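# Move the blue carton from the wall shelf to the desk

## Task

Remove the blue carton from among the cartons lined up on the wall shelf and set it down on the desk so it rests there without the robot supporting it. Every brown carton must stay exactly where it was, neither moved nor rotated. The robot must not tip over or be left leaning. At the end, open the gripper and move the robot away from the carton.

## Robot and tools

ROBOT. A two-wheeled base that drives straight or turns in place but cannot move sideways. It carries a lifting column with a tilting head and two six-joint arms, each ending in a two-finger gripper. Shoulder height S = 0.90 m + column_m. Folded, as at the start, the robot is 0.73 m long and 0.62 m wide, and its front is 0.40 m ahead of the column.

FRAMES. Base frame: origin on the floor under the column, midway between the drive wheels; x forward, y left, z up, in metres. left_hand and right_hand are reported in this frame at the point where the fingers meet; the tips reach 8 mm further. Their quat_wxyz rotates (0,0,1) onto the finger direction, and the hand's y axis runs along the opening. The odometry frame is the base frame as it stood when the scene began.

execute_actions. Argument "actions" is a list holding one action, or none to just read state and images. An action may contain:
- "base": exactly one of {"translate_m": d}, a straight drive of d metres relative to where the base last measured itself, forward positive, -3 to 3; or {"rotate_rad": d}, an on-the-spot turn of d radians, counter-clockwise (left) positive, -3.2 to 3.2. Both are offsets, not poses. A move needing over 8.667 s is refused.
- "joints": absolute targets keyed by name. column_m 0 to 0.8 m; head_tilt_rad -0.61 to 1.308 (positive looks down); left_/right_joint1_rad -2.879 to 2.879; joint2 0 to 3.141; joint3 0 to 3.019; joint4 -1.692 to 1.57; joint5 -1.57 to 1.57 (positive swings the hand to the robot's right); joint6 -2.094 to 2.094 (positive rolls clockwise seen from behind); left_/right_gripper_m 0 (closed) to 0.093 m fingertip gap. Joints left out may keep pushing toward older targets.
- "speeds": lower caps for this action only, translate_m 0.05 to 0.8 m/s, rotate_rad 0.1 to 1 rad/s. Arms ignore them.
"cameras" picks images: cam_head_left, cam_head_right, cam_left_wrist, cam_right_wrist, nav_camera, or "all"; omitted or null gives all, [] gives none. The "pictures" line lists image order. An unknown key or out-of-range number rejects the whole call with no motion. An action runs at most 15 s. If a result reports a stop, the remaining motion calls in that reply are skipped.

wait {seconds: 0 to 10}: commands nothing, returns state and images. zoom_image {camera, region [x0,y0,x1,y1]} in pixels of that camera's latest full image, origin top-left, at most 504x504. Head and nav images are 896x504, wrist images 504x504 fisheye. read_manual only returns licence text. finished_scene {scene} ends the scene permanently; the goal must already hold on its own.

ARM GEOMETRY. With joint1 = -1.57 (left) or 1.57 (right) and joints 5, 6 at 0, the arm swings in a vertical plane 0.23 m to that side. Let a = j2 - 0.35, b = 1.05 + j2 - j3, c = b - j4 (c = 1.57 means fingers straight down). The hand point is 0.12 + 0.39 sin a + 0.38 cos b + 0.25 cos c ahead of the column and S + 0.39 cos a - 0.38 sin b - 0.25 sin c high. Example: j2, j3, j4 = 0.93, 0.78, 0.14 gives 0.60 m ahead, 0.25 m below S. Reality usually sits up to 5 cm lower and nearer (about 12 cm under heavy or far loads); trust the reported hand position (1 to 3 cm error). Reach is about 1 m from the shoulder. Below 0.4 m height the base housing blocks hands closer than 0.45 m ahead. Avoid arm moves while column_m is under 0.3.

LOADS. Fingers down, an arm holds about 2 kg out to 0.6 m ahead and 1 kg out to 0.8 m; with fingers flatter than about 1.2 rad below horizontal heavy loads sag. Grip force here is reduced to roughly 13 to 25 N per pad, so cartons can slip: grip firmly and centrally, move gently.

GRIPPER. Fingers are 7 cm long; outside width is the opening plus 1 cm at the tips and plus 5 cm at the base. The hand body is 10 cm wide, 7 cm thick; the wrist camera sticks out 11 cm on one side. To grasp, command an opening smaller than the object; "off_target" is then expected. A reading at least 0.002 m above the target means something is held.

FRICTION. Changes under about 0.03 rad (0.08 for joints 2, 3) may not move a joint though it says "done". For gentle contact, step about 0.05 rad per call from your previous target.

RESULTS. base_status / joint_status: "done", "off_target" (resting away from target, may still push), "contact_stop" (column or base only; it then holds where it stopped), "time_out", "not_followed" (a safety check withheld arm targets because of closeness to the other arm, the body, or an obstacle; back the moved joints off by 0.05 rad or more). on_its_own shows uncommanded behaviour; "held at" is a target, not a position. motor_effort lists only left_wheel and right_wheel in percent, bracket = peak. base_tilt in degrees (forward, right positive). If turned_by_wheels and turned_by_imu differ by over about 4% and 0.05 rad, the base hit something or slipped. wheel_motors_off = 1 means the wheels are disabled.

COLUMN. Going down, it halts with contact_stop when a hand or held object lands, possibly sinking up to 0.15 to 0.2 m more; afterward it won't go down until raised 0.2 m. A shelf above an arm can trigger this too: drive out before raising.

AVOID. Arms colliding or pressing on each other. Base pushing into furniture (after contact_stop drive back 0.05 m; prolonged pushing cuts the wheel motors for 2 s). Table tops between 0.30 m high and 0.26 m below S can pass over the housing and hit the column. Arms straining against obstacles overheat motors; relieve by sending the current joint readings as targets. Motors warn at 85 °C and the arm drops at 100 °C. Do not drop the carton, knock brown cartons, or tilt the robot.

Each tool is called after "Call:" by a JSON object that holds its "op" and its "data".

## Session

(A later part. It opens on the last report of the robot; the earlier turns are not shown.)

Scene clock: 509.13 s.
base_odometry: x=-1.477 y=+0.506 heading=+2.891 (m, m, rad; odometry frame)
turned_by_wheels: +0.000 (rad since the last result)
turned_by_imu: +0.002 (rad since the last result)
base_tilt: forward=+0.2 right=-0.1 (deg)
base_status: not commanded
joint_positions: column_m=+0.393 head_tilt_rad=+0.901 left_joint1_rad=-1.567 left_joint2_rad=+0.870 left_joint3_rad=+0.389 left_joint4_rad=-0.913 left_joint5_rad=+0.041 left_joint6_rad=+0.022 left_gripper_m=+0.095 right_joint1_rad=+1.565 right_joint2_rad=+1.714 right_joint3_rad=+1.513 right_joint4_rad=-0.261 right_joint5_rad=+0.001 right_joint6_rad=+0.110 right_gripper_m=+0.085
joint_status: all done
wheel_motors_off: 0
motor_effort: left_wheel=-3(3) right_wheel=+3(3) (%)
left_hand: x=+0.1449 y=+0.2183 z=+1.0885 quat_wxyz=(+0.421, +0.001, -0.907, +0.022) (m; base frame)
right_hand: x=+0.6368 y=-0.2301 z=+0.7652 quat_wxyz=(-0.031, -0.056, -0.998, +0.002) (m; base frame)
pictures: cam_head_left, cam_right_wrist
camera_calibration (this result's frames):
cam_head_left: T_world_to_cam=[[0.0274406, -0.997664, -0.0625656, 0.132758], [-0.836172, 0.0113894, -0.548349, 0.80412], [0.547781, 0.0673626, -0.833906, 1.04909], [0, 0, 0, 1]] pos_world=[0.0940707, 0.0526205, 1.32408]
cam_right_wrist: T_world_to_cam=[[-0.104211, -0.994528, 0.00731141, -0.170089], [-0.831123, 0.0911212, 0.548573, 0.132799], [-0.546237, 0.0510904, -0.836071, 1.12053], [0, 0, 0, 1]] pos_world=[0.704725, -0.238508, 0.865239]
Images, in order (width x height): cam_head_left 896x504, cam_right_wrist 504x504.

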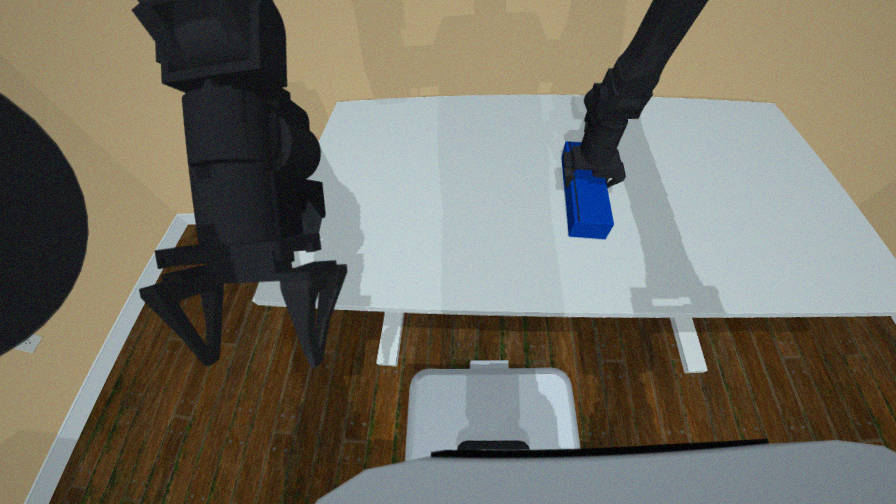

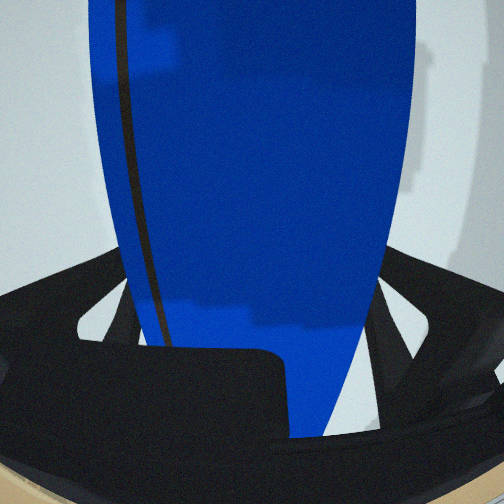

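Call:
{"op": "execute_actions", "data": {"actions": [{"joints": {"right_gripper_m": 0.093, "column_m": 0.455}}], "cameras": ["cam_head_left", "cam_right_wrist"]}}

Scene clock: 527.17 s.
base_odometry: x=-1.477 y=+0.506 heading=+2.891 (m, m, rad; odometry frame)
turned_by_wheels: +0.000 (rad since the last result)
turned_by_imu: +0.002 (rad since the last result)
base_tilt: forward=+0.3 right=-0.3 (deg)
base_status: not commanded
joint_positions: column_m=+0.455 head_tilt_rad=+0.901 left_joint1_rad=-1.567 left_joint2_rad=+0.870 left_joint3_rad=+0.389 left_joint4_rad=-0.913 left_joint5_rad=+0.041 left_joint6_rad=+0.022 left_gripper_m=+0.095 right_joint1_rad=+1.565 right_joint2_rad=+1.715 right_joint3_rad=+1.513 right_joint4_rad=-0.261 right_joint5_rad=+0.001 right_joint6_rad=+0.110 right_gripper_m=+0.093
joint_status: all done
wheel_motors_off: 0
motor_effort: left_wheel=-3(3) right_wheel=+3(3) (%)
left_hand: x=+0.1449 y=+0.2183 z=+1.1504 quat_wxyz=(+0.421, +0.001, -0.907, +0.022) (m; base frame)
right_hand: x=+0.6364 y=-0.2301 z=+0.8267 quat_wxyz=(-0.030, -0.056, -0.998, +0.002) (m; base frame)
pictures: cam_head_left, cam_right_wrist
camera_calibration (this result's frames):
cam_head_left: T_world_to_cam=[[0.0274406, -0.997664, -0.0625656, 0.136629], [-0.836172, 0.0113894, -0.548349, 0.838041], [0.54778, 0.0673626, -0.833906, 1.10067], [0, 0, 0, 1]] pos_world=[0.0940707, 0.0526205, 1.38594]
cam_right_wrist: T_world_to_cam=[[-0.104209, -0.994528, 0.00738862, -0.170647], [-0.830704, 0.0911233, 0.549207, 0.0979531], [-0.546875, 0.0510945, -0.835654, 1.17177], [0, 0, 0, 1]] pos_world=[0.704396, -0.238509, 0.926655]
Images, in order (width x height): cam_head_left 896x504, cam_right_wrist 504x504.

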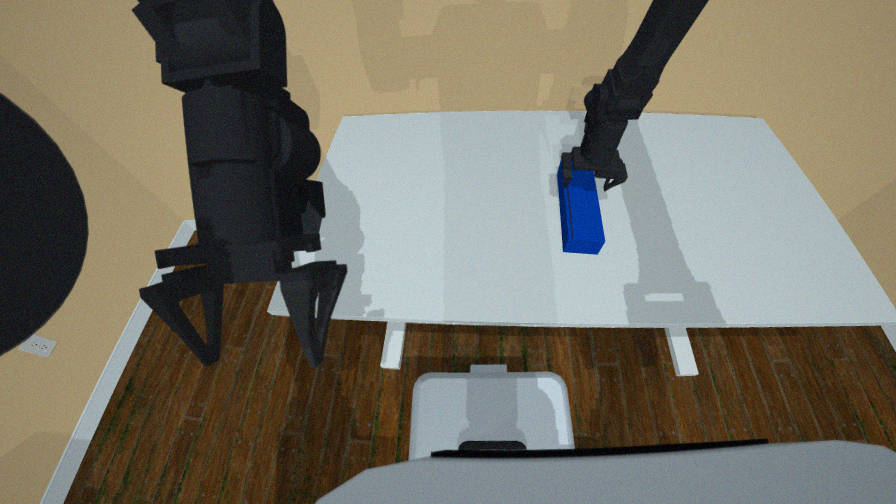

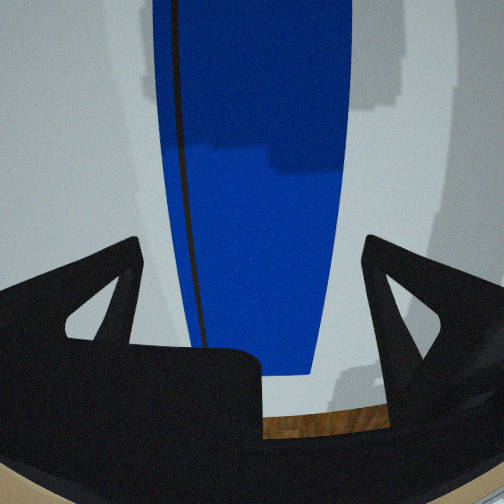

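The carton is resting on the desk and the fingers are clear. Backing away now.

Call:
{"op": "execute_actions", "data": {"actions": [{"base": {"translate_m": -0.65}, "joints": {"right_joint2_rad": 1.5, "head_tilt_rad": 0.7}}]}}

Scene clock: 532.17 s.
base_odometry: x=-0.847 y=+0.345 heading=+2.889 (m, m, rad; odometry frame)
turned_by_wheels: -0.002 (rad since the last result)
turned_by_imu: +0.001 (rad since the last result)
base_tilt: forward=+0.1 right=-0.2 (deg)
base_status: done
joint_positions: column_m=+0.455 head_tilt_rad=+0.716 left_joint1_rad=-1.567 left_joint2_rad=+0.870 left_joint3_rad=+0.386 left_joint4_rad=-0.913 left_joint5_rad=+0.041 left_joint6_rad=+0.022 left_gripper_m=+0.095 right_joint1_rad=+1.567 right_joint2_rad=+1.478 right_joint3_rad=+1.512 right_joint4_rad=-0.258 right_joint5_rad=+0.001 right_joint6_rad=+0.110 right_gripper_m=+0.093
joint_status: all done
wheel_motors_off: 0
motor_effort: left_wheel=-1(74) right_wheel=+0(79) (%)
left_hand: x=+0.1433 y=+0.2183 z=+1.1509 quat_wxyz=(+0.422, +0.001, -0.906, +0.022) (m; base frame)
right_hand: x=+0.7467 y=-0.2285 z=+0.9614 quat_wxyz=(-0.149, -0.055, -0.987, -0.006) (m; base frame)
pictures: cam_head_left, cam_head_right, cam_left_wrist, cam_right_wrist, nav_camera
camera_calibration (this result's frames):
cam_head_left: T_world_to_cam=[[0.0384965, -0.997664, -0.0564399, 0.127249], [-0.720847, 0.0113894, -0.693, 1.0407], [0.692024, 0.0673626, -0.718725, 0.927494], [0, 0, 0, 1]] pos_world=[0.103441, 0.0526205, 1.395]
cam_head_right: T_world_to_cam=[[0.0290418, -0.997037, -0.0712347, 0.0540068], [-0.738065, 0.0266709, -0.674203, 1.01723], [0.674105, 0.0721559, -0.735103, 0.95768], [0, 0, 0, 1]] pos_world=[0.103639, -0.0423861, 1.39366]
cam_left_wrist: T_world_to_cam=[[0.0109596, -0.998861, 0.0464489, 0.162615], [-0.0885538, 0.0452997, 0.995041, -1.13674], [-0.996011, -0.0150185, -0.0879565, 0.371424], [0, 0, 0, 1]] pos_world=[0.267498, 0.219501, 1.15621]
cam_right_wrist: T_world_to_cam=[[-0.100903, -0.994729, -0.0182533, -0.136364], [-0.937228, 0.0888826, 0.3372, 0.398205], [-0.3338, 0.051132, -0.941256, 1.28702], [0, 0, 0, 1]] pos_world=[0.789057, -0.236847, 1.07465]
Images, in order (width x height): cam_head_left 896x504, cam_head_right 896x504, cam_left_wrist 504x504, cam_right_wrist 504x504, nav_camera 896x504.

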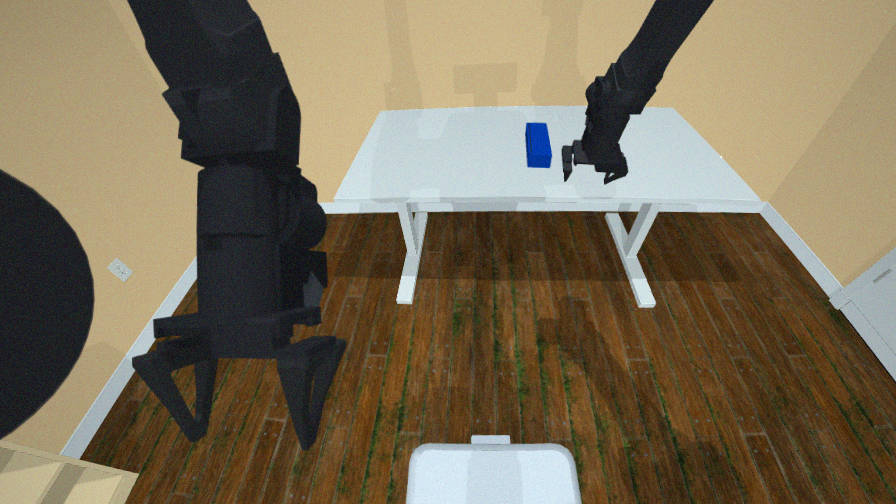

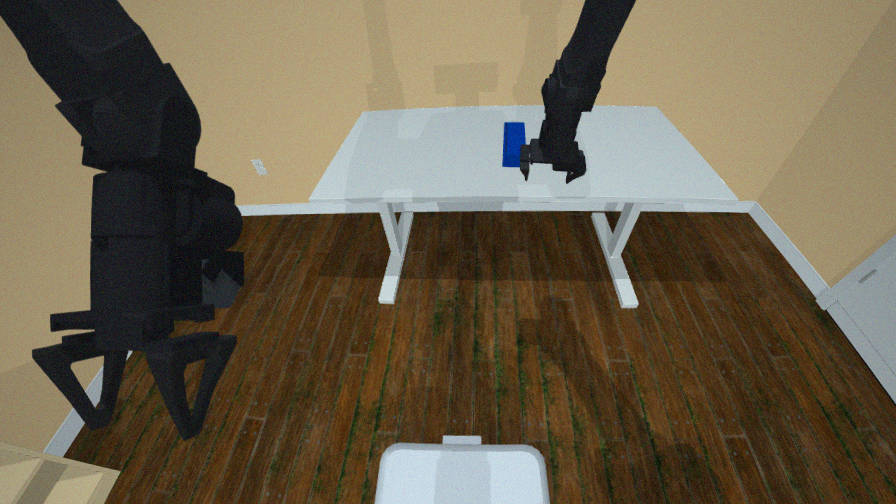

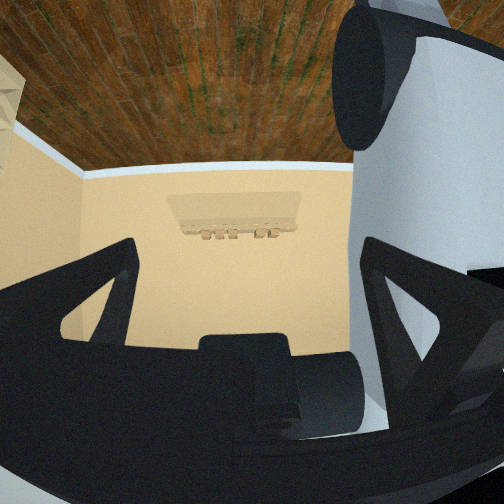

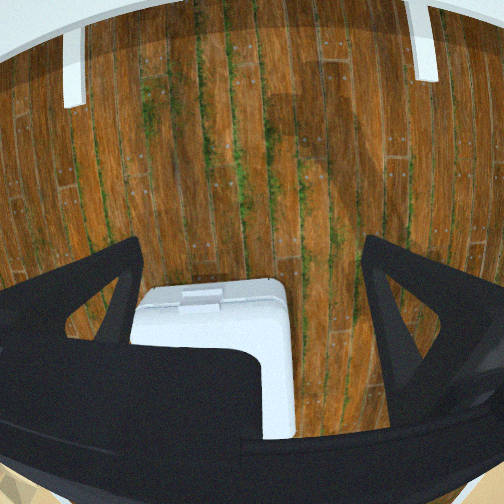

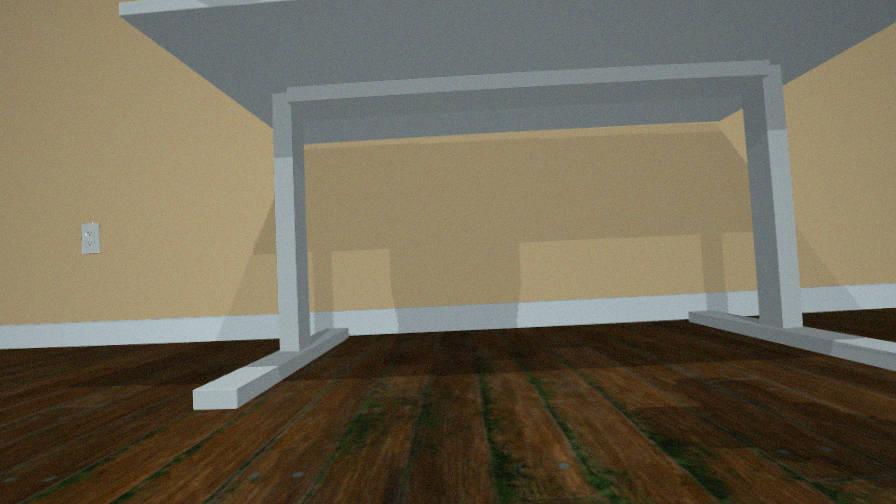

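Call:
{"op": "zoom_image", "data": {"camera": "cam_left_wrist", "region": [170, 205, 310, 255]}}

Call:
{"op": "zoom_image", "data": {"camera": "cam_head_left", "region": [480, 100, 620, 210]}}

Region (170, 205, 310, 255) of cam_left_wrist's 504x504 image, scaled by 3.600, with more detail than that image has; it fills the top 180 rows of this view, and the rest is white.

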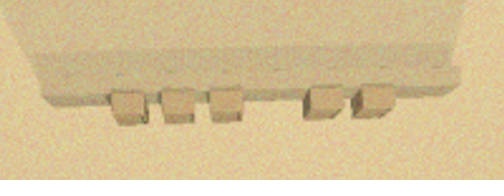

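Region (480, 100, 620, 210) of cam_head_left's 896x504 image, scaled by 3.600, with more detail than that image has; it fills the top 396 rows of this view, and the rest is white.

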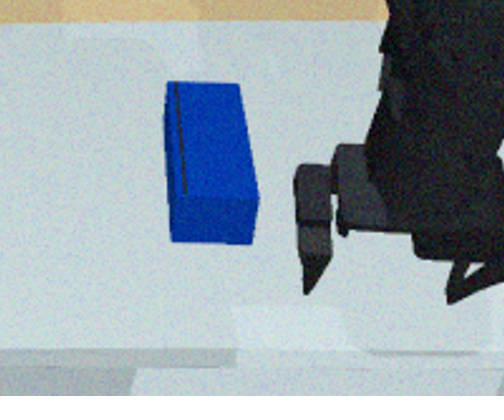

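The blue carton is flat on the desk, the brown cartons are evenly in their places, and the robot is clear.

Call:
{"op": "finished_scene", "data": {"scene": 2}}

The scene is finished: the task was done.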